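# Balance the bar level on the stand's ridge

## Task

Place the bar crosswise on the ridge at the top of the stand so that it sits level there without support and remains that way; if the robot is still holding it in place at the end, the goal is not met.

## Robot and tools

Robot and frame. Two arms, left_arm and right_arm, each with seven joints and a parallel gripper. Every result reports each gripper's end_effector_position (metres) and end_effector_quat_wxyz in one common scene frame: the origin sits on the table surface midway between the arms, +z is up, +x runs out over the table, and left_arm is on the +y side. The names left and right do not refer to sides of any picture. The printed hand position may be somewhat off, more so when an arm is stretched far out. The gripper's fingers point along its own +z and open and close along its own y. The reported point lies between the pads when they are shut; the fingertips extend about 33 mm past it when closed and about 9 mm when fully open. Closing pushes the tips roughly 24 mm further from the arm, so keep that much clearance above a surface.

execute_actions. Argument actions is a list holding zero or one item. An empty list commands nothing and just returns the state. An item with rows and steps is a motion: rows is a list of 1 to 15 rows, steps is 1 to 15 (default 15), each step lasting 1/30 s; row k is applied on step k and the final row is reused if rows run out. An item with only steps (up to 300) is a wait that returns once that many steps have passed since the previous result, with your thinking time included. Optional pictures (true/false) controls whether camera images come back; by default they do. A refused call sends nothing to the robot.

Row layout. Every row has exactly 20 numbers covering both arms, even if only one moves: first left_arm's block of 10, then right_arm's block of 10. Each block is 7 joint targets followed by gripper position, force_limit, speed. Joint targets are absolute angles in radians, in the same order and convention as the Joint positions line: waist -2.744 to 2.744, shoulder -1.784 to 1.784, upper arm roll -2.901 to 2.901, elbow -3.042 to -0.152, forearm roll -2.807 to 2.807, wrist pitch 0.544 to 4.517, wrist roll -3.016 to 3.016. The true end of a joint can differ from these by up to 0.018 rad either way. A target more than 0.018 rad beyond a stated end, and further out than that joint's last reported angle, causes a refusal; a target past the real end is clipped there and the result may report joint sent to its limit (possibly about an earlier motion). Absence of that note does not prove more travel exists.

Gripper numbers, each an absolute setting on a -1 to 1 scale: position +1 is fully open (140 mm), about -0.8 has the pads touching, -1 closes until blocked. force_limit sets squeeze, roughly 14 N at -1, 60 N at 0, 107 N at +1 for parts up to 40 mm wide. speed sets how fast the gap changes, roughly 30 mm/s at -1, 140 at 0, 250 at +1. To leave a gripper unchanged, repeat its previous three numbers; a zero is a real command.

Motion limits. Each step, the command to a joint is held within a fixed distance of its measured angle: 0.248 rad for waist, shoulder, upper arm roll and elbow, 0.677 for forearm roll, 0.715 for wrist pitch, 1.54 for wrist roll. If the targets would move a gripper over 70 mm from where it is, all of that arm's targets are pulled back proportionally. So large moves need several calls. Between calls the arms keep heading to the last row sent until they have almost stopped or a step gets HELD; after that only a new action drives them further, while fingers already moving continue.

Gripping. Close with position -1 and confirm object_status is 2. Status codes: 0 moving; 1 blocked while opening; 2 blocked while closing (holding); 3 reached the target or pads met (a thin item might still be held). Stopped fingers stay put until the position number changes by 0.01 or more, or the object yields or slips out. To squeeze harder while holding, raise force_limit and switch position between -1 and -0.98. position_measured is in counts, not millimetres: 3 fully open, 230 pads together.

Result lines. Joint positions and Joint velocities list each arm's joints in column order (rad, rad/s). joint command not followed means a clearance check altered or blocked joint targets on some steps; the rest of the row still ran. HELD flags steps where your row, wholly or partly, was not sent. MOTOR HOT warns a motor is near its heat limit; an OVER-TEMPERATURE FAULT brakes that arm until it cools. Holding loads heats motors even while you think.

Faults to avoid. If contact torque reaches a joint's load limit (waist 35, shoulder 35, upper arm roll 32, elbow 30, forearm roll 12, wrist pitch 12, wrist roll 12 N m), or an outside force on an arm, its tool or held item reaches 40 N (held weight included), that arm halts for 10 seconds and drops the rest of the call. Do not let the arms collide or press on each other. Do not drop, slam or shove objects hard, and never push or knock anything off the table. A loose object may occasionally get a brief push from outside, so check the bar stays settled before finishing.

Cameras. cam_high (896x504, pinhole), cam_left_wrist and cam_right_wrist (504x504, fisheye), returned in that order. zoom_image takes camera (one of those names) and region [x0, y0, x1, y1] in pixels of that camera's latest image, origin top-left, at most 504 by 504; it gives a closer look and moves nothing.

Other tools. show_instructions (no arguments) shows the reference pages for the task. finished_scene with scene set to the current scene number ends it irreversibly and reports success; the bar must be resting level on the ridge by itself, with grippers released and clear, when you call it. Replying without any tool call also ends things, so always call a tool.

Each tool is called after ">>>" in YAML: its name, and indented under it one key for each argument.

Reference images:

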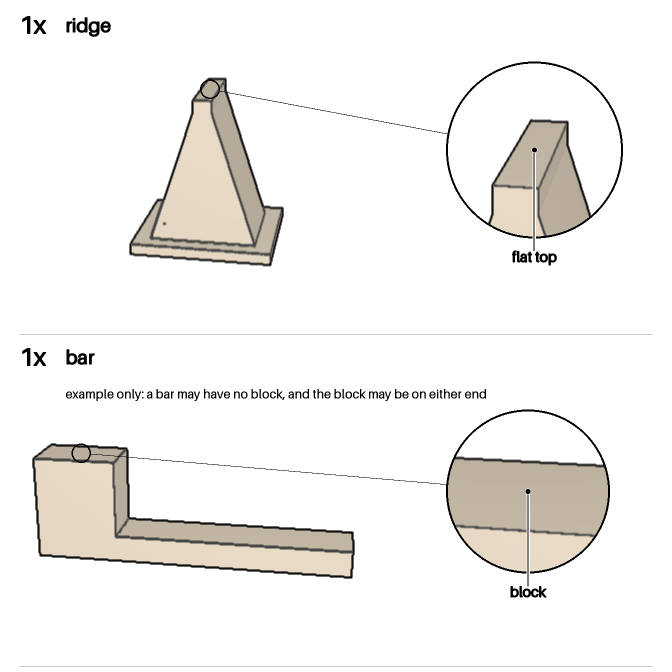

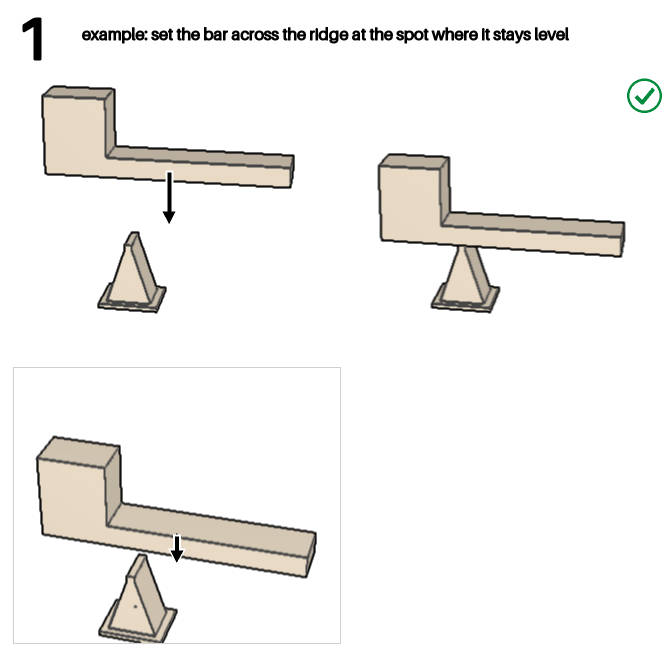

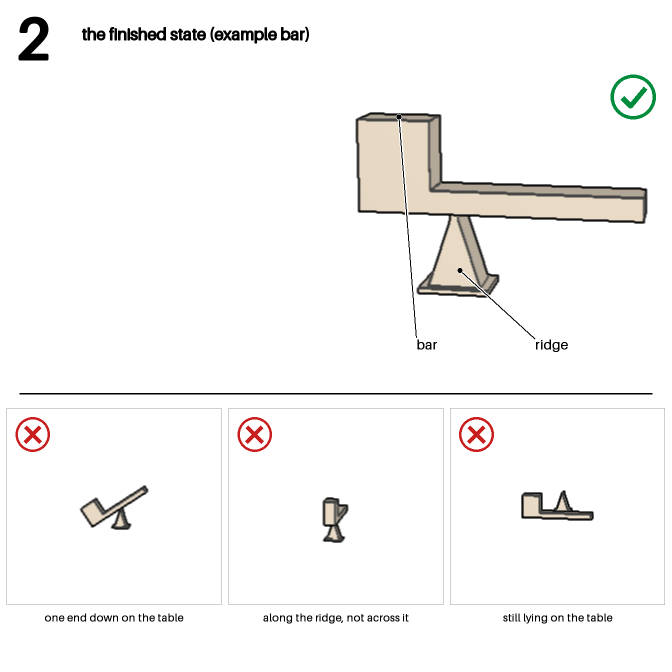

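## Session

>>> execute_actions:
  actions: []

Scene clock: 0.00 s of 4100.00 s.
left_arm: end_effector_position=(+0.5148, +0.3452, +0.2147) position_measured=3 object_status=3 end_effector_quat_wxyz=(-0.096, +0.898, +0.421, +0.085) | right_arm: end_effector_position=(+0.5091, -0.5572, +0.2390) position_measured=3 object_status=3 end_effector_quat_wxyz=(+0.046, +0.871, -0.437, +0.221)
Joint positions: left_arm=[-0.003 -0.04  -0.082 -2.154  0.297  2.119 -2.791] | right_arm=[-0.295 -0.432  0.092 -2.622 -0.35   2.559 -0.511]
Joint velocities: left_arm=[-0.    -0.001  0.001 -0.    -0.001  0.     0.   ] | right_arm=[ 0.001  0.001  0.     0.     0.001 -0.001 -0.   ]

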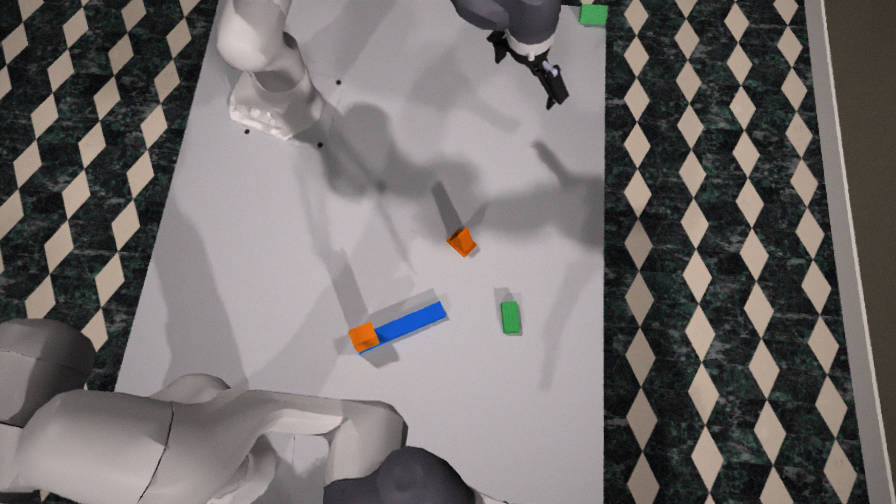

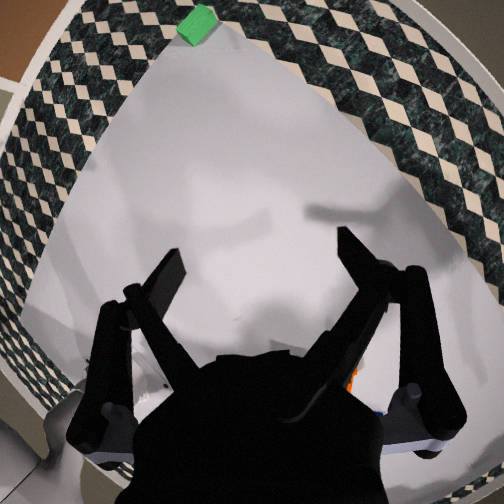

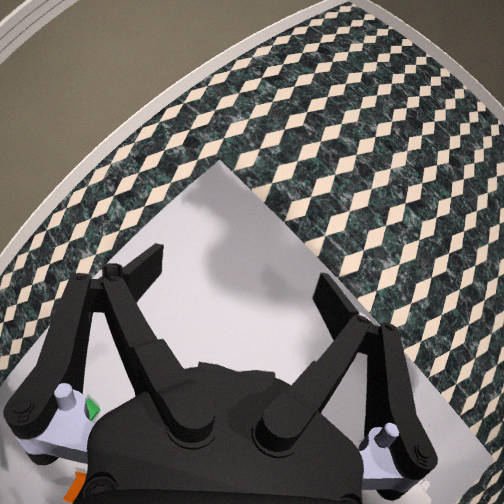

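>>> execute_actions:
  actions:
    - {"rows":[[-0.003,-0.04,-0.082,-2.154,0.297,2.119,-2.791,1,0,0,0.8,-0.3,0,-2.4,0,2.1,0,1,0,0]]}
  pictures: false

>>> execute_actions:
  actions:
    - {"steps":90}

Scene clock: 5.97 s of 4100.00 s.
left_arm: end_effector_position=(+0.5148, +0.3452, +0.2147) position_measured=3 object_status=3 end_effector_quat_wxyz=(-0.096, +0.898, +0.421, +0.085) | right_arm: end_effector_position=(+0.4607, -0.2865, +0.2264) position_measured=3 object_status=3 end_effector_quat_wxyz=(-0.025, +0.889, -0.455, +0.049)
Joint positions: left_arm=[-0.003 -0.04  -0.082 -2.154  0.297  2.119 -2.791] | right_arm=[ 0.296 -0.309  0.004 -2.415 -0.049  2.208 -0.222]
Joint velocities: left_arm=[ 0.    -0.     0.    -0.002  0.001  0.     0.001] | right_arm=[ 1.206  0.047  0.007  0.071  0.188 -0.306  0.374]
Steps of this call (steps 1 to 90: nothing new was sent; then 2.47 s passed at rest; steps 91 to 105: all 15 steps of this action). Readings (joint positions | what the end effector reports):
91: left_arm=[-0.003 -0.040 -0.082 -2.154 0.297 2.119 -2.791] | right_arm=[-0.260 -0.416 0.071 -2.595 -0.309 2.514 -0.484] | left_arm position_measured=3 object_status=3 | right_arm position_measured=3 object_status=3
92: left_arm=[-0.003 -0.040 -0.082 -2.154 0.297 2.119 -2.791] | right_arm=[-0.216 -0.391 0.054 -2.555 -0.264 2.469 -0.453] | left_arm position_measured=3 object_status=3 | right_arm position_measured=3 object_status=3
94: left_arm=[-0.003 -0.040 -0.082 -2.154 0.297 2.119 -2.791] | right_arm=[-0.136 -0.361 0.034 -2.503 -0.200 2.402 -0.404] | left_arm position_measured=3 object_status=3 | right_arm position_measured=3 object_status=3
98: left_arm=[-0.003 -0.040 -0.082 -2.154 0.297 2.119 -2.791] | right_arm=[0.017 -0.330 0.016 -2.450 -0.120 2.309 -0.326] | left_arm position_measured=3 object_status=3 | right_arm position_measured=3 object_status=3
105: the state above

Scene clock: 8.97 s of 4100.00 s.
left_arm: end_effector_position=(+0.5148, +0.3452, +0.2147) position_measured=3 object_status=3 end_effector_quat_wxyz=(-0.096, +0.898, +0.421, +0.085) | right_arm: end_effector_position=(+0.3019, -0.1087, +0.2178) position_measured=3 object_status=3 end_effector_quat_wxyz=(-0.000, +0.941, -0.338, +0.002)
Joint positions: left_arm=[-0.003 -0.04  -0.082 -2.154  0.297  2.119 -2.791] | right_arm=[ 0.797 -0.302  0.003 -2.403 -0.002  2.103 -0.004]
Joint velocities: left_arm=[ 0.     0.001 -0.001 -0.002 -0.    -0.001 -0.   ] | right_arm=[0.    0.001 0.    0.001 0.001 0.001 0.001]
Steps of this call (steps 1 to 45: the robot went on to your last target; steps 46 to 90: nothing new was sent). Readings (joint positions | what the end effector reports):
1: left_arm=[-0.003 -0.040 -0.082 -2.154 0.297 2.119 -2.791] | right_arm=[0.337 -0.308 0.004 -2.413 -0.043 2.198 -0.209] | left_arm position_measured=3 object_status=3 | right_arm position_measured=3 object_status=3
2: left_arm=[-0.003 -0.040 -0.082 -2.154 0.297 2.119 -2.791] | right_arm=[0.380 -0.307 0.003 -2.411 -0.038 2.189 -0.198] | left_arm position_measured=3 object_status=3 | right_arm position_measured=3 object_status=3
4: left_arm=[-0.003 -0.040 -0.082 -2.154 0.297 2.119 -2.791] | right_arm=[0.466 -0.305 0.001 -2.409 -0.030 2.173 -0.176] | left_arm position_measured=3 object_status=3 | right_arm position_measured=3 object_status=3
8: left_arm=[-0.003 -0.040 -0.082 -2.154 0.297 2.119 -2.791] | right_arm=[0.641 -0.303 -0.000 -2.405 -0.018 2.148 -0.137] | left_arm position_measured=3 object_status=3 | right_arm position_measured=3 object_status=3
90: the state above
All arms were judged still, so your last target was given up. Only a new action makes them travel on or press farther. Fingers that are still opening or closing keep moving.

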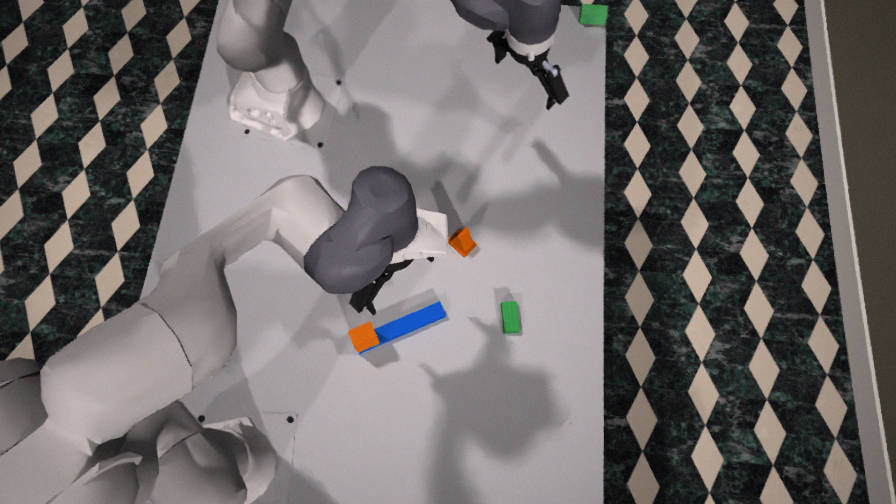

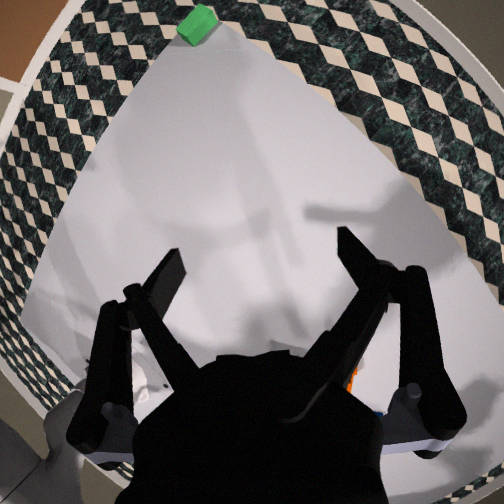

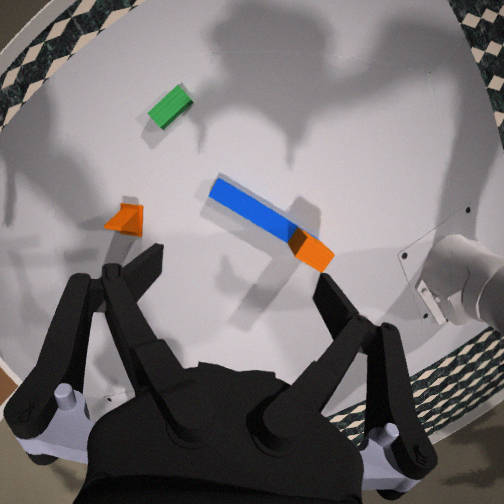

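>>> execute_actions:
  actions:
    - {"rows":[[-0.003,-0.04,-0.082,-2.154,0.297,2.119,-2.791,1,0,0,0.6,-0.25,0,-2.693,0,2.443,-1.27,1,0,0]]}
  pictures: false

>>> execute_actions:
  actions:
    - {"steps":60}

Scene clock: 17.40 s of 4100.00 s.
left_arm: end_effector_position=(+0.5148, +0.3452, +0.2147) position_measured=3 object_status=3 end_effector_quat_wxyz=(-0.096, +0.898, +0.421, +0.085) | right_arm: end_effector_position=(+0.3202, -0.2067, +0.0976) position_measured=3 object_status=3 end_effector_quat_wxyz=(+0.010, +0.999, +0.030, -0.012)
Joint positions: left_arm=[-0.003 -0.04  -0.082 -2.154  0.297  2.119 -2.791] | right_arm=[ 0.603 -0.248 -0.003 -2.69  -0.002  2.412 -0.955]
Joint velocities: left_arm=[ 0.    -0.001 -0.     0.    -0.     0.    -0.001] | right_arm=[-0.005 -0.013  0.001 -0.001 -0.001  0.177 -1.03 ]
Steps of this call (steps 1 to 90: nothing new was sent; then 4.93 s passed at rest; steps 91 to 105: all 15 steps of this action). Readings (joint positions | what the end effector reports):
91: left_arm=[-0.003 -0.040 -0.082 -2.154 0.297 2.119 -2.791] | right_arm=[0.780 -0.304 0.011 -2.421 -0.002 2.131 -0.057] | left_arm position_measured=3 object_status=3 | right_arm position_measured=3 object_status=3
92: left_arm=[-0.003 -0.040 -0.082 -2.154 0.297 2.119 -2.791] | right_arm=[0.755 -0.301 0.013 -2.455 -0.002 2.161 -0.120] | left_arm position_measured=3 object_status=3 | right_arm position_measured=3 object_status=3
94: left_arm=[-0.003 -0.040 -0.082 -2.154 0.297 2.119 -2.791] | right_arm=[0.704 -0.287 0.010 -2.530 -0.002 2.217 -0.253] | left_arm position_measured=3 object_status=3 | right_arm position_measured=3 object_status=3
98: left_arm=[-0.003 -0.040 -0.082 -2.154 0.297 2.119 -2.791] | right_arm=[0.620 -0.251 -0.002 -2.664 -0.002 2.330 -0.595] | left_arm position_measured=3 object_status=3 | right_arm position_measured=3 object_status=3
105: the state above

Scene clock: 19.40 s of 4100.00 s.
left_arm: end_effector_position=(+0.5148, +0.3452, +0.2147) position_measured=3 object_status=3 end_effector_quat_wxyz=(-0.096, +0.898, +0.421, +0.085) | right_arm: end_effector_position=(+0.3275, -0.2009, +0.1002) position_measured=3 object_status=3 end_effector_quat_wxyz=(+0.001, +0.983, +0.185, -0.001)
Joint positions: left_arm=[-0.003 -0.04  -0.082 -2.154  0.297  2.119 -2.791] | right_arm=[ 0.603 -0.248 -0.003 -2.69  -0.002  2.44  -1.265]
Joint velocities: left_arm=[ 0.     0.     0.002  0.001  0.     0.001 -0.001] | right_arm=[-0.    -0.     0.001  0.     0.002 -0.001 -0.001]
Steps of this call (steps 1 to 45: the robot went on to your last target; steps 46 to 60: nothing new was sent). Readings (joint positions | what the end effector reports):
1: left_arm=[-0.003 -0.040 -0.082 -2.154 0.297 2.119 -2.791] | right_arm=[0.603 -0.248 -0.003 -2.690 -0.002 2.417 -0.987] | left_arm position_measured=3 object_status=3 | right_arm position_measured=3 object_status=3
2: left_arm=[-0.003 -0.040 -0.082 -2.154 0.297 2.119 -2.791] | right_arm=[0.603 -0.248 -0.003 -2.690 -0.002 2.421 -1.016] | left_arm position_measured=3 object_status=3 | right_arm position_measured=3 object_status=3
4: left_arm=[-0.003 -0.040 -0.082 -2.154 0.297 2.119 -2.791] | right_arm=[0.603 -0.248 -0.003 -2.690 -0.002 2.427 -1.065] | left_arm position_measured=3 object_status=3 | right_arm position_measured=3 object_status=3
8: left_arm=[-0.003 -0.040 -0.082 -2.154 0.297 2.119 -2.791] | right_arm=[0.603 -0.248 -0.003 -2.690 -0.002 2.435 -1.136] | left_arm position_measured=3 object_status=3 | right_arm position_measured=3 object_status=3
60: the state above
All arms were judged still, so your last target was given up. Only a new action makes them travel on or press farther. Fingers that are still opening or closing keep moving.

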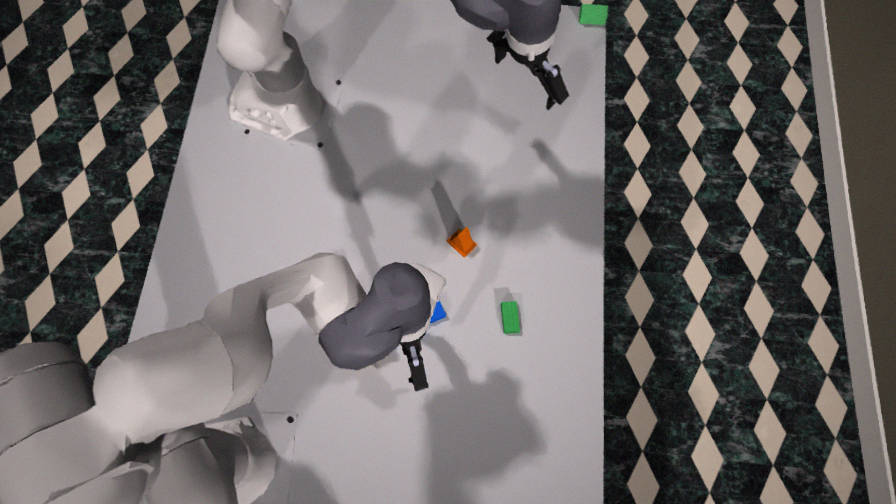

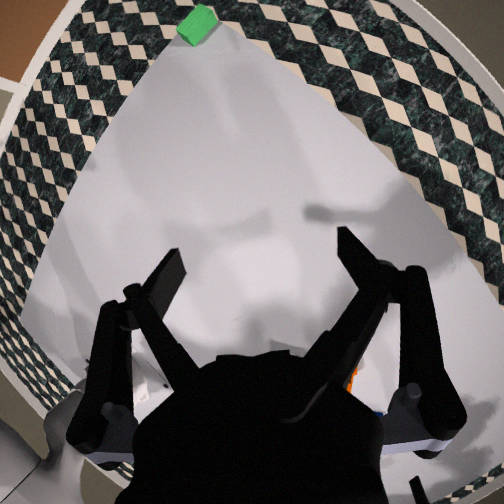

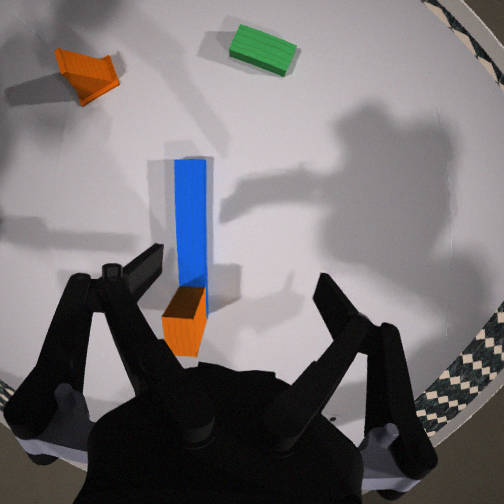

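>>> execute_actions:
  actions:
    - {"rows":[[-0.003,-0.04,-0.082,-2.154,0.297,2.119,-2.791,1,0,0,0.742,-0.25,0,-2.693,0,2.443,-1.25,1,0,0],[-0.003,-0.04,-0.082,-2.154,0.297,2.119,-2.791,1,0,0,0.742,-0.25,0,-2.693,0,2.443,-1.25,1,0,0],[-0.003,-0.04,-0.082,-2.154,0.297,2.119,-2.791,1,0,0,0.742,-0.25,0,-2.693,0,2.443,-1.25,1,0,0],[-0.003,-0.04,-0.082,-2.154,0.297,2.119,-2.791,1,0,0,0.742,-0.25,0,-2.693,0,2.443,-1.25,1,0,0],[-0.003,-0.04,-0.082,-2.154,0.297,2.119,-2.791,1,0,0,0.742,-0.2,0,-2.7,0,2.57,-1.25,1,0,0],[-0.003,-0.04,-0.082,-2.154,0.297,2.119,-2.791,1,0,0,0.742,-0.136,0,-2.706,0,2.57,-1.25,0,0,0]]}
  pictures: false

>>> execute_actions:
  actions:
    - {"steps":40}

Scene clock: 26.60 s of 4100.00 s.
left_arm: end_effector_position=(+0.5148, +0.3452, +0.2147) position_measured=3 object_status=3 end_effector_quat_wxyz=(-0.096, +0.898, +0.421, +0.085) | right_arm: end_effector_position=(+0.2877, -0.1609, +0.0591) position_measured=69 object_status=0 end_effector_quat_wxyz=(+0.005, +0.968, +0.249, -0.007)
Joint positions: left_arm=[-0.003 -0.04  -0.082 -2.154  0.297  2.119 -2.791] | right_arm=[ 0.739 -0.137  0.003 -2.707 -0.001  2.551 -1.257]
Joint velocities: left_arm=[ 0.001  0.    -0.001  0.     0.001  0.001 -0.001] | right_arm=[ 0.002  0.    -0.002 -0.001  0.001  0.096  0.009]
Steps of this call (steps 1 to 90: nothing new was sent; then 3.70 s passed at rest; steps 91 to 105: all 15 steps of this action). Readings (joint positions | what the end effector reports):
91: left_arm=[-0.003 -0.040 -0.082 -2.154 0.297 2.119 -2.791] | right_arm=[0.627 -0.248 -0.013 -2.691 -0.001 2.440 -1.265] | left_arm position_measured=3 object_status=3 | right_arm position_measured=3 object_status=3
92: left_arm=[-0.003 -0.040 -0.082 -2.154 0.297 2.119 -2.791] | right_arm=[0.661 -0.248 -0.013 -2.691 -0.001 2.441 -1.264] | left_arm position_measured=3 object_status=3 | right_arm position_measured=3 object_status=3
94: left_arm=[-0.003 -0.040 -0.082 -2.154 0.297 2.119 -2.791] | right_arm=[0.710 -0.248 -0.001 -2.691 -0.001 2.441 -1.262] | left_arm position_measured=3 object_status=3 | right_arm position_measured=3 object_status=3
98: left_arm=[-0.003 -0.040 -0.082 -2.154 0.297 2.119 -2.791] | right_arm=[0.737 -0.172 0.003 -2.697 -0.001 2.510 -1.259] | left_arm position_measured=3 object_status=3 | right_arm position_measured=16 object_status=0
105: the state above

Scene clock: 27.93 s of 4100.00 s.
left_arm: end_effector_position=(+0.5148, +0.3452, +0.2147) position_measured=3 object_status=3 end_effector_quat_wxyz=(-0.096, +0.898, +0.421, +0.085) | right_arm: end_effector_position=(+0.2912, -0.1573, +0.0604) position_measured=129 object_status=3 end_effector_quat_wxyz=(+0.001, +0.969, +0.248, -0.001)
Joint positions: left_arm=[-0.003 -0.04  -0.082 -2.154  0.297  2.119 -2.791] | right_arm=[ 0.739 -0.137  0.003 -2.707 -0.001  2.567 -1.254]
Joint velocities: left_arm=[ 0.    -0.    -0.002 -0.002 -0.001 -0.     0.001] | right_arm=[ 0.     0.001 -0.    -0.     0.     0.001 -0.001]
Steps of this call (steps 1 to 30: the robot went on to your last target; steps 31 to 40: nothing new was sent). Readings (joint positions | what the end effector reports):
1: left_arm=[-0.003 -0.040 -0.082 -2.154 0.297 2.119 -2.791] | right_arm=[0.739 -0.137 0.003 -2.707 -0.001 2.554 -1.256] | left_arm position_measured=3 object_status=3 | right_arm position_measured=77 object_status=0
2: left_arm=[-0.003 -0.040 -0.082 -2.154 0.297 2.119 -2.791] | right_arm=[0.739 -0.137 0.003 -2.707 -0.001 2.557 -1.256] | left_arm position_measured=3 object_status=3 | right_arm position_measured=84 object_status=0
4: left_arm=[-0.003 -0.040 -0.082 -2.154 0.297 2.119 -2.791] | right_arm=[0.739 -0.137 0.003 -2.707 -0.001 2.560 -1.256] | left_arm position_measured=3 object_status=3 | right_arm position_measured=100 object_status=0
8: left_arm=[-0.003 -0.040 -0.082 -2.154 0.297 2.119 -2.791] | right_arm=[0.739 -0.137 0.003 -2.707 -0.001 2.564 -1.255] | left_arm position_measured=3 object_status=3 | right_arm position_measured=127 object_status=0
40: the state above
All arms were judged still, so your last target was given up. Only a new action makes them travel on or press farther. Fingers that are still opening or closing keep moving.

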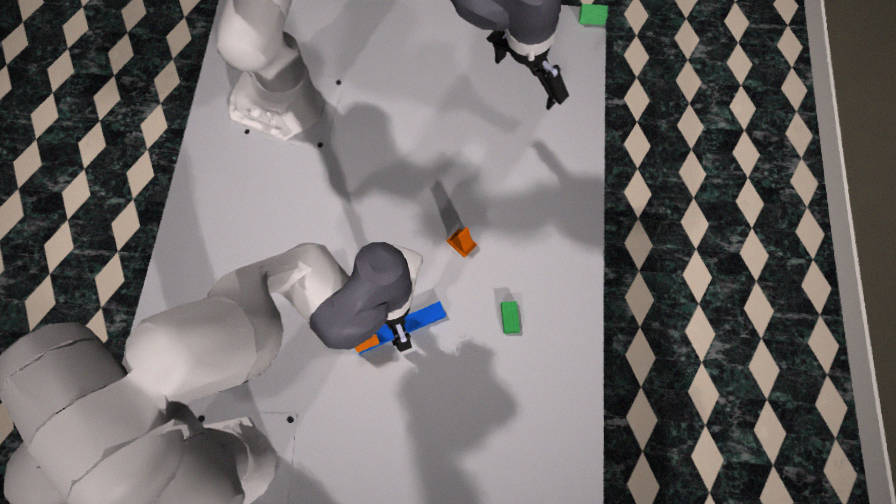

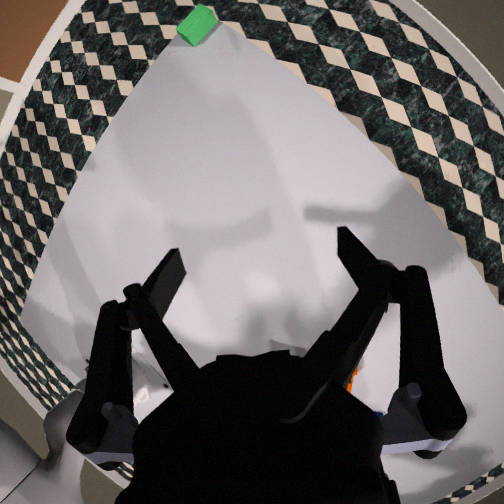

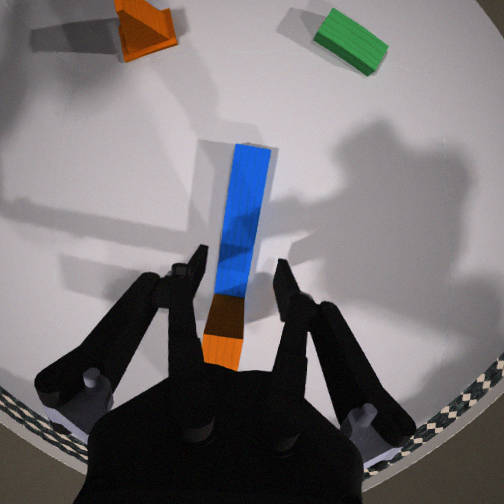

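>>> execute_actions:
  actions:
    - {"rows":[[-0.003,-0.04,-0.082,-2.154,0.297,2.119,-2.791,1,0,0,0.754,-0.064,0,-2.71,0,2.646,-1.24,0,0,0]]}
  pictures: false

>>> execute_actions:
  actions:
    - {"steps":20}
  pictures: false

>>> execute_actions:
  actions:
    - {"rows":[[-0.003,-0.04,-0.082,-2.154,0.297,2.119,-2.791,1,0,0,0.754,-0.064,0,-2.71,0,2.646,-1.24,-1,0,-0.5]]}
  pictures: false

>>> execute_actions:
  actions:
    - {"steps":15}

>>> zoom_image:
  camera: "cam_high"
  region: [330,200,530,380]

Scene clock: 32.93 s of 4100.00 s.
left_arm: end_effector_position=(+0.5148, +0.3452, +0.2147) position_measured=3 object_status=3 end_effector_quat_wxyz=(-0.096, +0.898, +0.421, +0.085) | right_arm: end_effector_position=(+0.2883, -0.1538, +0.0366) position_measured=129 object_status=3 end_effector_quat_wxyz=(+0.002, +0.968, +0.250, -0.002)
Joint positions: left_arm=[-0.003 -0.04  -0.082 -2.154  0.297  2.119 -2.791] | right_arm=[ 0.751 -0.066  0.002 -2.71  -0.001  2.639 -1.246]
Joint velocities: left_arm=[ 0.    -0.001 -0.    -0.     0.    -0.    -0.001] | right_arm=[-0.001  0.001 -0.001 -0.001  0.001  0.025  0.005]
Steps of this call (steps 1 to 90: nothing new was sent; then 1.50 s passed at rest; steps 91 to 105: all 15 steps of this action). Readings (joint positions | what the end effector reports):
91: left_arm=[-0.003 -0.040 -0.082 -2.154 0.297 2.119 -2.791] | right_arm=[0.741 -0.128 0.002 -2.705 -0.001 2.579 -1.253] | left_arm position_measured=3 object_status=3 | right_arm position_measured=129 object_status=3
92: left_arm=[-0.003 -0.040 -0.082 -2.154 0.297 2.119 -2.791] | right_arm=[0.744 -0.109 0.002 -2.704 -0.001 2.592 -1.252] | left_arm position_measured=3 object_status=3 | right_arm position_measured=129 object_status=3
94: left_arm=[-0.003 -0.040 -0.082 -2.154 0.297 2.119 -2.791] | right_arm=[0.749 -0.081 0.002 -2.708 -0.001 2.608 -1.251] | left_arm position_measured=3 object_status=3 | right_arm position_measured=129 object_status=3
98: left_arm=[-0.003 -0.040 -0.082 -2.154 0.297 2.119 -2.791] | right_arm=[0.751 -0.066 0.002 -2.710 -0.001 2.626 -1.248] | left_arm position_measured=3 object_status=3 | right_arm position_measured=129 object_status=3
105: the state above

Scene clock: 33.60 s of 4100.00 s.
left_arm: end_effector_position=(+0.5148, +0.3452, +0.2147) position_measured=3 object_status=3 end_effector_quat_wxyz=(-0.096, +0.898, +0.421, +0.085) | right_arm: end_effector_position=(+0.2891, -0.1528, +0.0370) position_measured=129 object_status=3 end_effector_quat_wxyz=(+0.001, +0.969, +0.249, -0.000)
Joint positions: left_arm=[-0.003 -0.04  -0.082 -2.154  0.297  2.119 -2.791] | right_arm=[ 0.751 -0.066  0.002 -2.71  -0.001  2.643 -1.244]
Joint velocities: left_arm=[ 0.     0.     0.     0.002  0.    -0.001 -0.001] | right_arm=[ 0.001 -0.001 -0.001  0.001 -0.    -0.001  0.   ]
Steps of this call (steps 1 to 15: the robot went on to your last target; steps 16 to 20: nothing new was sent). Readings (joint positions | what the end effector reports):
1: left_arm=[-0.003 -0.040 -0.082 -2.154 0.297 2.119 -2.791] | right_arm=[0.751 -0.066 0.002 -2.710 -0.001 2.640 -1.246] | left_arm position_measured=3 object_status=3 | right_arm position_measured=129 object_status=3
2: left_arm=[-0.003 -0.040 -0.082 -2.154 0.297 2.119 -2.791] | right_arm=[0.751 -0.066 0.002 -2.710 -0.001 2.640 -1.246] | left_arm position_measured=3 object_status=3 | right_arm position_measured=129 object_status=3
4: left_arm=[-0.003 -0.040 -0.082 -2.154 0.297 2.119 -2.791] | right_arm=[0.751 -0.066 0.002 -2.710 -0.001 2.641 -1.245] | left_arm position_measured=3 object_status=3 | right_arm position_measured=129 object_status=3
8: left_arm=[-0.003 -0.040 -0.082 -2.154 0.297 2.119 -2.791] | right_arm=[0.751 -0.066 0.002 -2.710 -0.001 2.642 -1.245] | left_arm position_measured=3 object_status=3 | right_arm position_measured=129 object_status=3
20: the state above
All arms were judged still, so your last target was given up. Only a new action makes them travel on or press farther. Fingers that are still opening or closing keep moving.

Scene clock: 34.10 s of 4100.00 s.
left_arm: end_effector_position=(+0.5148, +0.3452, +0.2147) position_measured=3 object_status=3 end_effector_quat_wxyz=(-0.096, +0.898, +0.421, +0.085) | right_arm: end_effector_position=(+0.2894, -0.1525, +0.0372) position_measured=185 object_status=0 end_effector_quat_wxyz=(+0.000, +0.969, +0.249, +0.000)
Joint positions: left_arm=[-0.003 -0.04  -0.082 -2.154  0.297  2.119 -2.791] | right_arm=[ 0.751 -0.066  0.002 -2.71  -0.001  2.644 -1.244]
Joint velocities: left_arm=[ 0.002 -0.001  0.    -0.     0.    -0.    -0.001] | right_arm=[ 0.001  0.    -0.    -0.    -0.001  0.001 -0.001]
Steps of this call (steps 1 to 15: all 15 steps of this action). Readings (joint positions | what the end effector reports):
1: left_arm=[-0.003 -0.040 -0.082 -2.154 0.297 2.119 -2.791] | right_arm=[0.751 -0.066 0.002 -2.710 -0.001 2.643 -1.244] | left_arm position_measured=3 object_status=3 | right_arm position_measured=129 object_status=0
2: left_arm=[-0.003 -0.040 -0.082 -2.154 0.297 2.119 -2.791] | right_arm=[0.751 -0.066 0.002 -2.710 -0.001 2.643 -1.244] | left_arm position_measured=3 object_status=3 | right_arm position_measured=132 object_status=0
4: left_arm=[-0.003 -0.040 -0.082 -2.154 0.297 2.119 -2.791] | right_arm=[0.751 -0.066 0.002 -2.710 -0.001 2.643 -1.244] | left_arm position_measured=3 object_status=3 | right_arm position_measured=141 object_status=0
8: left_arm=[-0.003 -0.040 -0.082 -2.154 0.297 2.119 -2.791] | right_arm=[0.751 -0.066 0.002 -2.710 -0.001 2.643 -1.244] | left_arm position_measured=3 object_status=3 | right_arm position_measured=159 object_status=0
15: the state above

Scene clock: 34.60 s of 4100.00 s.
left_arm: end_effector_position=(+0.5148, +0.3452, +0.2147) position_measured=3 object_status=3 end_effector_quat_wxyz=(-0.096, +0.898, +0.421, +0.085) | right_arm: end_effector_position=(+0.2894, -0.1525, +0.0372) position_measured=185 object_status=2 end_effector_quat_wxyz=(+0.000, +0.969, +0.249, +0.000)
Joint positions: left_arm=[-0.003 -0.04  -0.082 -2.154  0.297  2.119 -2.791] | right_arm=[ 0.751 -0.066  0.002 -2.71  -0.001  2.644 -1.244]
Joint velocities: left_arm=[-0.001 -0.     0.001 -0.001 -0.001 -0.001  0.   ] | right_arm=[ 0.001 -0.001 -0.001  0.001  0.     0.001 -0.   ]
Steps of this call (steps 1 to 15: the robot went on to your last target). Readings (joint positions | what the end effector reports):
1: left_arm=[-0.003 -0.040 -0.082 -2.154 0.297 2.119 -2.791] | right_arm=[0.751 -0.066 0.002 -2.710 -0.001 2.644 -1.244] | left_arm position_measured=3 object_status=3 | right_arm position_measured=185 object_status=0
2: left_arm=[-0.003 -0.040 -0.082 -2.154 0.297 2.119 -2.791] | right_arm=[0.751 -0.066 0.002 -2.710 -0.001 2.644 -1.244] | left_arm position_measured=3 object_status=3 | right_arm position_measured=185 object_status=0
4: left_arm=[-0.003 -0.040 -0.082 -2.154 0.297 2.119 -2.791] | right_arm=[0.751 -0.066 0.002 -2.710 -0.001 2.644 -1.244] | left_arm position_measured=3 object_status=3 | right_arm position_measured=185 object_status=2
8: left_arm=[-0.003 -0.040 -0.082 -2.154 0.297 2.119 -2.791] | right_arm=[0.751 -0.066 0.002 -2.710 -0.001 2.644 -1.244] | left_arm position_measured=3 object_status=3 | right_arm position_measured=185 object_status=2
15: the state above
All arms were judged still, so your last target was given up. Only a new action makes them travel on or press farther. Fingers that are still opening or closing keep moving.

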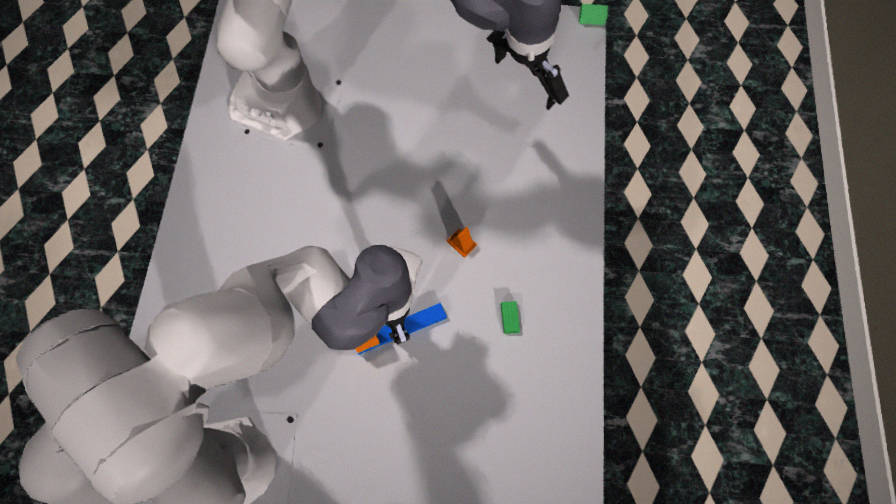

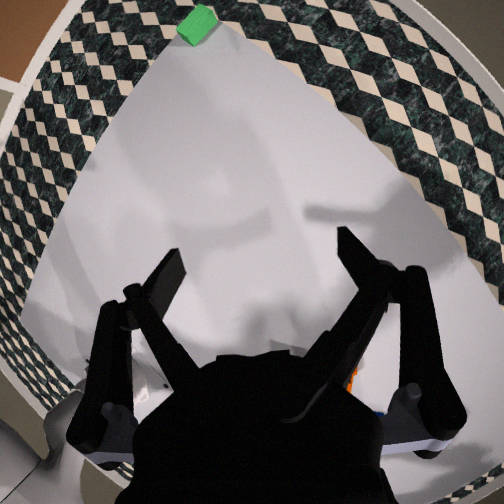

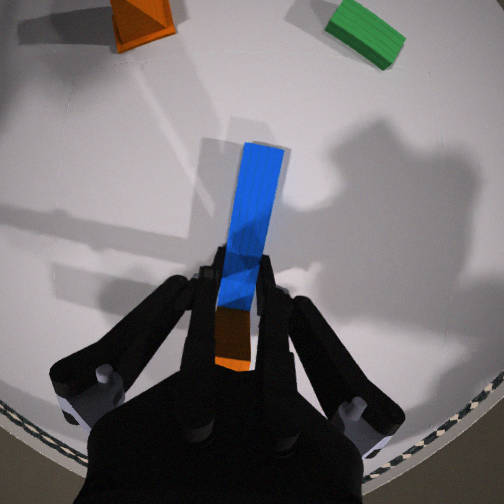

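Region (330, 200, 530, 380) of cam_high's 896x504 image, scaled by 2.520, with more detail than that image has; it fills the top 454 rows of this view, and the rest is white.

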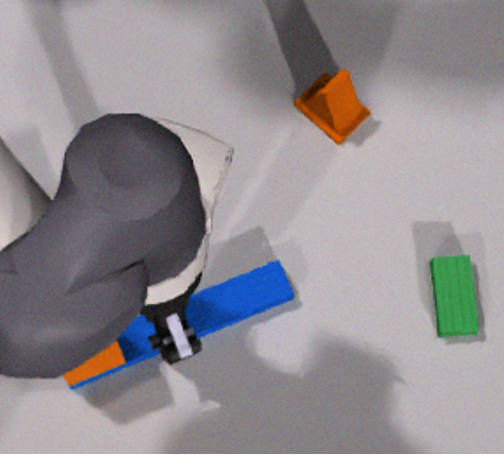

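>>> execute_actions:
  actions:
    - {"rows":[[-0.003,-0.04,-0.082,-2.154,0.297,2.119,-2.791,1,0,0,0.754,-0.136,0,-2.706,0,2.57,-1.24,-1,0,-0.5]],"steps":8}
  pictures: false

>>> execute_actions:
  actions:
    - {"rows":[[-0.003,-0.04,-0.082,-2.154,0.297,2.119,-2.791,1,0,0,0.8,-0.3,0,-2.5,0,2.2,-0.07,-1,0,-0.5]]}
  pictures: false

>>> execute_actions:
  actions:
    - {"steps":20}
  pictures: false

>>> execute_actions:
  actions:
    - {"rows":[[-0.003,-0.04,-0.082,-2.154,0.297,2.119,-2.791,1,0,0,0.82,0.276,0,-1.888,0,2.164,-0.07,-1,0,-0.5]]}
  pictures: false

>>> execute_actions:
  actions:
    - {"steps":50}

Scene clock: 44.10 s of 4100.00 s.
left_arm: end_effector_position=(+0.5148, +0.3452, +0.2147) position_measured=3 object_status=3 end_effector_quat_wxyz=(-0.096, +0.898, +0.421, +0.085) | right_arm: end_effector_position=(+0.2917, -0.1500, +0.0607) position_measured=185 object_status=2 end_effector_quat_wxyz=(-0.004, +0.969, +0.249, +0.006)
Joint positions: left_arm=[-0.003 -0.04  -0.082 -2.154  0.297  2.119 -2.791] | right_arm=[ 0.751 -0.133  0.002 -2.707 -0.001  2.588 -1.244]
Joint velocities: left_arm=[-0.    -0.001 -0.001 -0.001  0.002 -0.    -0.   ] | right_arm=[-0.001 -0.014  0.    -0.     0.    -0.094 -0.   ]
Steps of this call (steps 1 to 90: nothing new was sent; then 6.23 s passed at rest; steps 91 to 98: all 8 steps of this action). Readings (joint positions | what the end effector reports):
91: left_arm=[-0.003 -0.040 -0.082 -2.154 0.297 2.119 -2.791] | right_arm=[0.751 -0.075 0.002 -2.711 -0.001 2.633 -1.244] | left_arm position_measured=3 object_status=3 | right_arm position_measured=185 object_status=2
92: left_arm=[-0.003 -0.040 -0.082 -2.154 0.297 2.119 -2.791] | right_arm=[0.751 -0.093 0.002 -2.712 -0.001 2.620 -1.244] | left_arm position_measured=3 object_status=3 | right_arm position_measured=185 object_status=2
94: left_arm=[-0.003 -0.040 -0.082 -2.154 0.297 2.119 -2.791] | right_arm=[0.751 -0.119 0.002 -2.709 -0.001 2.605 -1.244] | left_arm position_measured=3 object_status=3 | right_arm position_measured=185 object_status=2
98: the state above

Scene clock: 44.60 s of 4100.00 s.
left_arm: end_effector_position=(+0.5148, +0.3452, +0.2147) position_measured=3 object_status=3 end_effector_quat_wxyz=(-0.096, +0.898, +0.421, +0.085) | right_arm: end_effector_position=(+0.2999, -0.1124, +0.1847) position_measured=185 object_status=2 end_effector_quat_wxyz=(-0.013, +0.984, -0.177, +0.008)
Joint positions: left_arm=[-0.003 -0.04  -0.082 -2.154  0.297  2.119 -2.791] | right_arm=[ 0.797 -0.301 -0.    -2.5   -0.001  2.23  -0.342]
Joint velocities: left_arm=[ 0.001  0.    -0.     0.     0.    -0.     0.002] | right_arm=[ 0.001  0.007 -0.    -0.001  0.001 -0.178  0.89 ]
Steps of this call (steps 1 to 15: all 15 steps of this action). Readings (joint positions | what the end effector reports):
1: left_arm=[-0.003 -0.040 -0.082 -2.154 0.297 2.119 -2.791] | right_arm=[0.756 -0.142 -0.000 -2.693 -0.001 2.551 -1.189] | left_arm position_measured=3 object_status=3 | right_arm position_measured=185 object_status=2
2: left_arm=[-0.003 -0.040 -0.082 -2.154 0.297 2.119 -2.791] | right_arm=[0.762 -0.163 -0.000 -2.665 -0.001 2.511 -1.122] | left_arm position_measured=3 object_status=3 | right_arm position_measured=185 object_status=2
4: left_arm=[-0.003 -0.040 -0.082 -2.154 0.297 2.119 -2.791] | right_arm=[0.777 -0.216 -0.000 -2.599 -0.001 2.433 -0.967] | left_arm position_measured=3 object_status=3 | right_arm position_measured=185 object_status=2
8: left_arm=[-0.003 -0.040 -0.082 -2.154 0.297 2.119 -2.791] | right_arm=[0.795 -0.295 -0.000 -2.508 -0.001 2.314 -0.652] | left_arm position_measured=3 object_status=3 | right_arm position_measured=185 object_status=2
15: the state above

Scene clock: 45.27 s of 4100.00 s.
left_arm: end_effector_position=(+0.5148, +0.3452, +0.2147) position_measured=3 object_status=3 end_effector_quat_wxyz=(-0.096, +0.898, +0.421, +0.085) | right_arm: end_effector_position=(+0.2941, -0.1192, +0.1821) position_measured=185 object_status=2 end_effector_quat_wxyz=(-0.001, +0.956, -0.292, +0.001)
Joint positions: left_arm=[-0.003 -0.04  -0.082 -2.154  0.297  2.119 -2.791] | right_arm=[ 0.797 -0.301 -0.    -2.5   -0.001  2.202 -0.104]
Joint velocities: left_arm=[ 0.002 -0.    -0.001  0.    -0.     0.     0.002] | right_arm=[ 0.     0.001 -0.     0.001  0.    -0.002  0.1  ]
Steps of this call (steps 1 to 20: the robot went on to your last target). Readings (joint positions | what the end effector reports):
1: left_arm=[-0.003 -0.040 -0.082 -2.154 0.297 2.119 -2.791] | right_arm=[0.797 -0.301 -0.000 -2.500 -0.001 2.225 -0.314] | left_arm position_measured=3 object_status=3 | right_arm position_measured=185 object_status=2
2: left_arm=[-0.003 -0.040 -0.082 -2.154 0.297 2.119 -2.791] | right_arm=[0.797 -0.301 -0.000 -2.500 -0.001 2.221 -0.289] | left_arm position_measured=3 object_status=3 | right_arm position_measured=185 object_status=2
4: left_arm=[-0.003 -0.040 -0.082 -2.154 0.297 2.119 -2.791] | right_arm=[0.797 -0.301 -0.000 -2.500 -0.001 2.215 -0.247] | left_arm position_measured=3 object_status=3 | right_arm position_measured=185 object_status=2
8: left_arm=[-0.003 -0.040 -0.082 -2.154 0.297 2.119 -2.791] | right_arm=[0.797 -0.301 -0.000 -2.500 -0.001 2.208 -0.186] | left_arm position_measured=3 object_status=3 | right_arm position_measured=185 object_status=2
20: the state above

Scene clock: 45.77 s of 4100.00 s.
left_arm: end_effector_position=(+0.5148, +0.3452, +0.2147) position_measured=3 object_status=3 end_effector_quat_wxyz=(-0.096, +0.898, +0.421, +0.085) | right_arm: end_effector_position=(+0.4013, +0.0264, +0.1448) position_measured=185 object_status=2 end_effector_quat_wxyz=(+0.004, +0.956, -0.295, -0.001)
Joint positions: left_arm=[-0.003 -0.04  -0.082 -2.154  0.297  2.119 -2.791] | right_arm=[ 0.817  0.277 -0.001 -1.899 -0.002  2.168 -0.08 ]
Joint velocities: left_arm=[ 0.     0.     0.001  0.001 -0.001 -0.001 -0.001] | right_arm=[ 0.001 -0.    -0.     0.093 -0.    -0.01   0.022]
Steps of this call (steps 1 to 15: all 15 steps of this action). Readings (joint positions | what the end effector reports):
1: left_arm=[-0.003 -0.040 -0.082 -2.154 0.297 2.119 -2.791] | right_arm=[0.801 -0.260 -0.001 -2.453 -0.002 2.180 -0.101] | left_arm position_measured=3 object_status=3 | right_arm position_measured=185 object_status=2
2: left_arm=[-0.003 -0.040 -0.082 -2.154 0.297 2.119 -2.791] | right_arm=[0.806 -0.187 -0.001 -2.377 -0.002 2.179 -0.098] | left_arm position_measured=3 object_status=3 | right_arm position_measured=185 object_status=2
4: left_arm=[-0.003 -0.040 -0.082 -2.154 0.297 2.119 -2.791] | right_arm=[0.812 -0.051 -0.001 -2.236 -0.002 2.175 -0.094] | left_arm position_measured=3 object_status=3 | right_arm position_measured=185 object_status=2
8: left_arm=[-0.003 -0.040 -0.082 -2.154 0.297 2.119 -2.791] | right_arm=[0.816 0.197 -0.001 -1.982 -0.002 2.172 -0.088] | left_arm position_measured=3 object_status=3 | right_arm position_measured=185 object_status=2
15: the state above

Scene clock: 47.43 s of 4100.00 s.
left_arm: end_effector_position=(+0.5148, +0.3452, +0.2147) position_measured=3 object_status=3 end_effector_quat_wxyz=(-0.096, +0.898, +0.421, +0.085) | right_arm: end_effector_position=(+0.4029, +0.0286, +0.1478) position_measured=185 object_status=2 end_effector_quat_wxyz=(+0.002, +0.955, -0.297, +0.000)
Joint positions: left_arm=[-0.003 -0.04  -0.082 -2.154  0.297  2.119 -2.791] | right_arm=[ 0.817  0.277 -0.001 -1.892 -0.002  2.166 -0.074]
Joint velocities: left_arm=[ 0.    -0.     0.001 -0.001  0.001  0.     0.   ] | right_arm=[ 0.001 -0.    -0.001 -0.001  0.002  0.    -0.001]
Steps of this call (steps 1 to 15: the robot went on to your last target; steps 16 to 50: nothing new was sent). Readings (joint positions | what the end effector reports):
1: left_arm=[-0.003 -0.040 -0.082 -2.154 0.297 2.119 -2.791] | right_arm=[0.817 0.277 -0.001 -1.896 -0.002 2.168 -0.080] | left_arm position_measured=3 object_status=3 | right_arm position_measured=185 object_status=2
2: left_arm=[-0.003 -0.040 -0.082 -2.154 0.297 2.119 -2.791] | right_arm=[0.817 0.277 -0.001 -1.894 -0.002 2.167 -0.079] | left_arm position_measured=3 object_status=3 | right_arm position_measured=185 object_status=2
4: left_arm=[-0.003 -0.040 -0.082 -2.154 0.297 2.119 -2.791] | right_arm=[0.817 0.277 -0.001 -1.892 -0.002 2.167 -0.078] | left_arm position_measured=3 object_status=3 | right_arm position_measured=185 object_status=2
8: left_arm=[-0.003 -0.040 -0.082 -2.154 0.297 2.119 -2.791] | right_arm=[0.817 0.277 -0.001 -1.892 -0.002 2.167 -0.077] | left_arm position_measured=3 object_status=3 | right_arm position_measured=185 object_status=2
50: the state above
All arms were judged still, so your last target was given up. Only a new action makes them travel on or press farther. Fingers that are still opening or closing keep moving.

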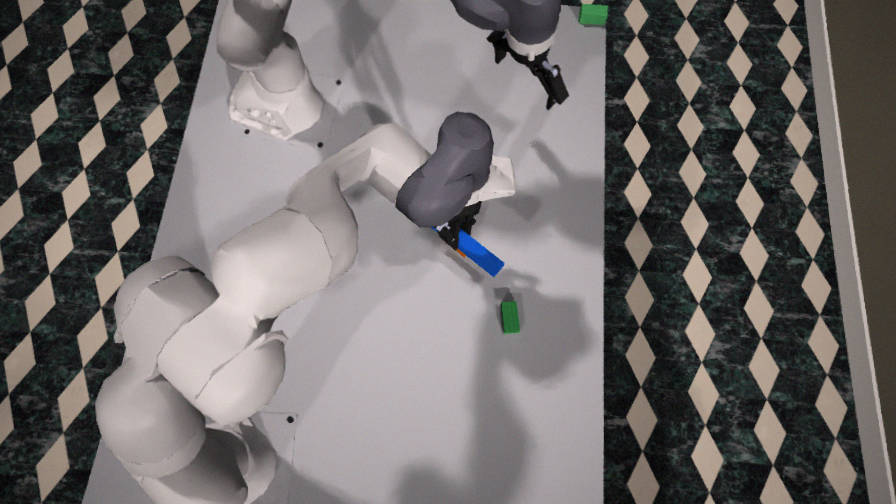

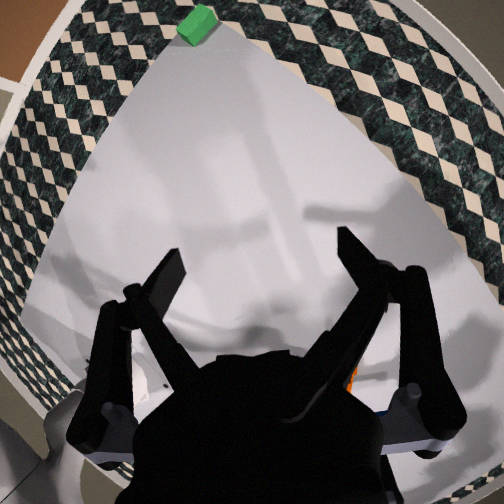

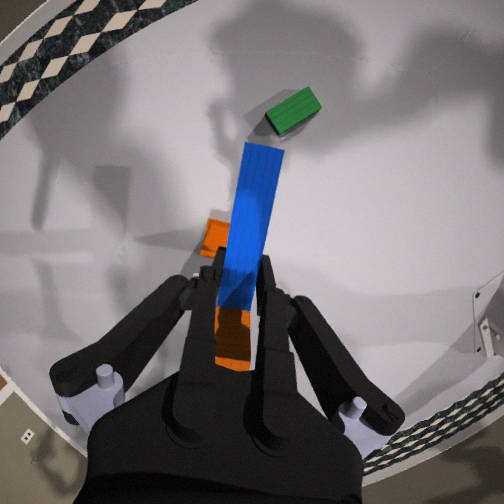

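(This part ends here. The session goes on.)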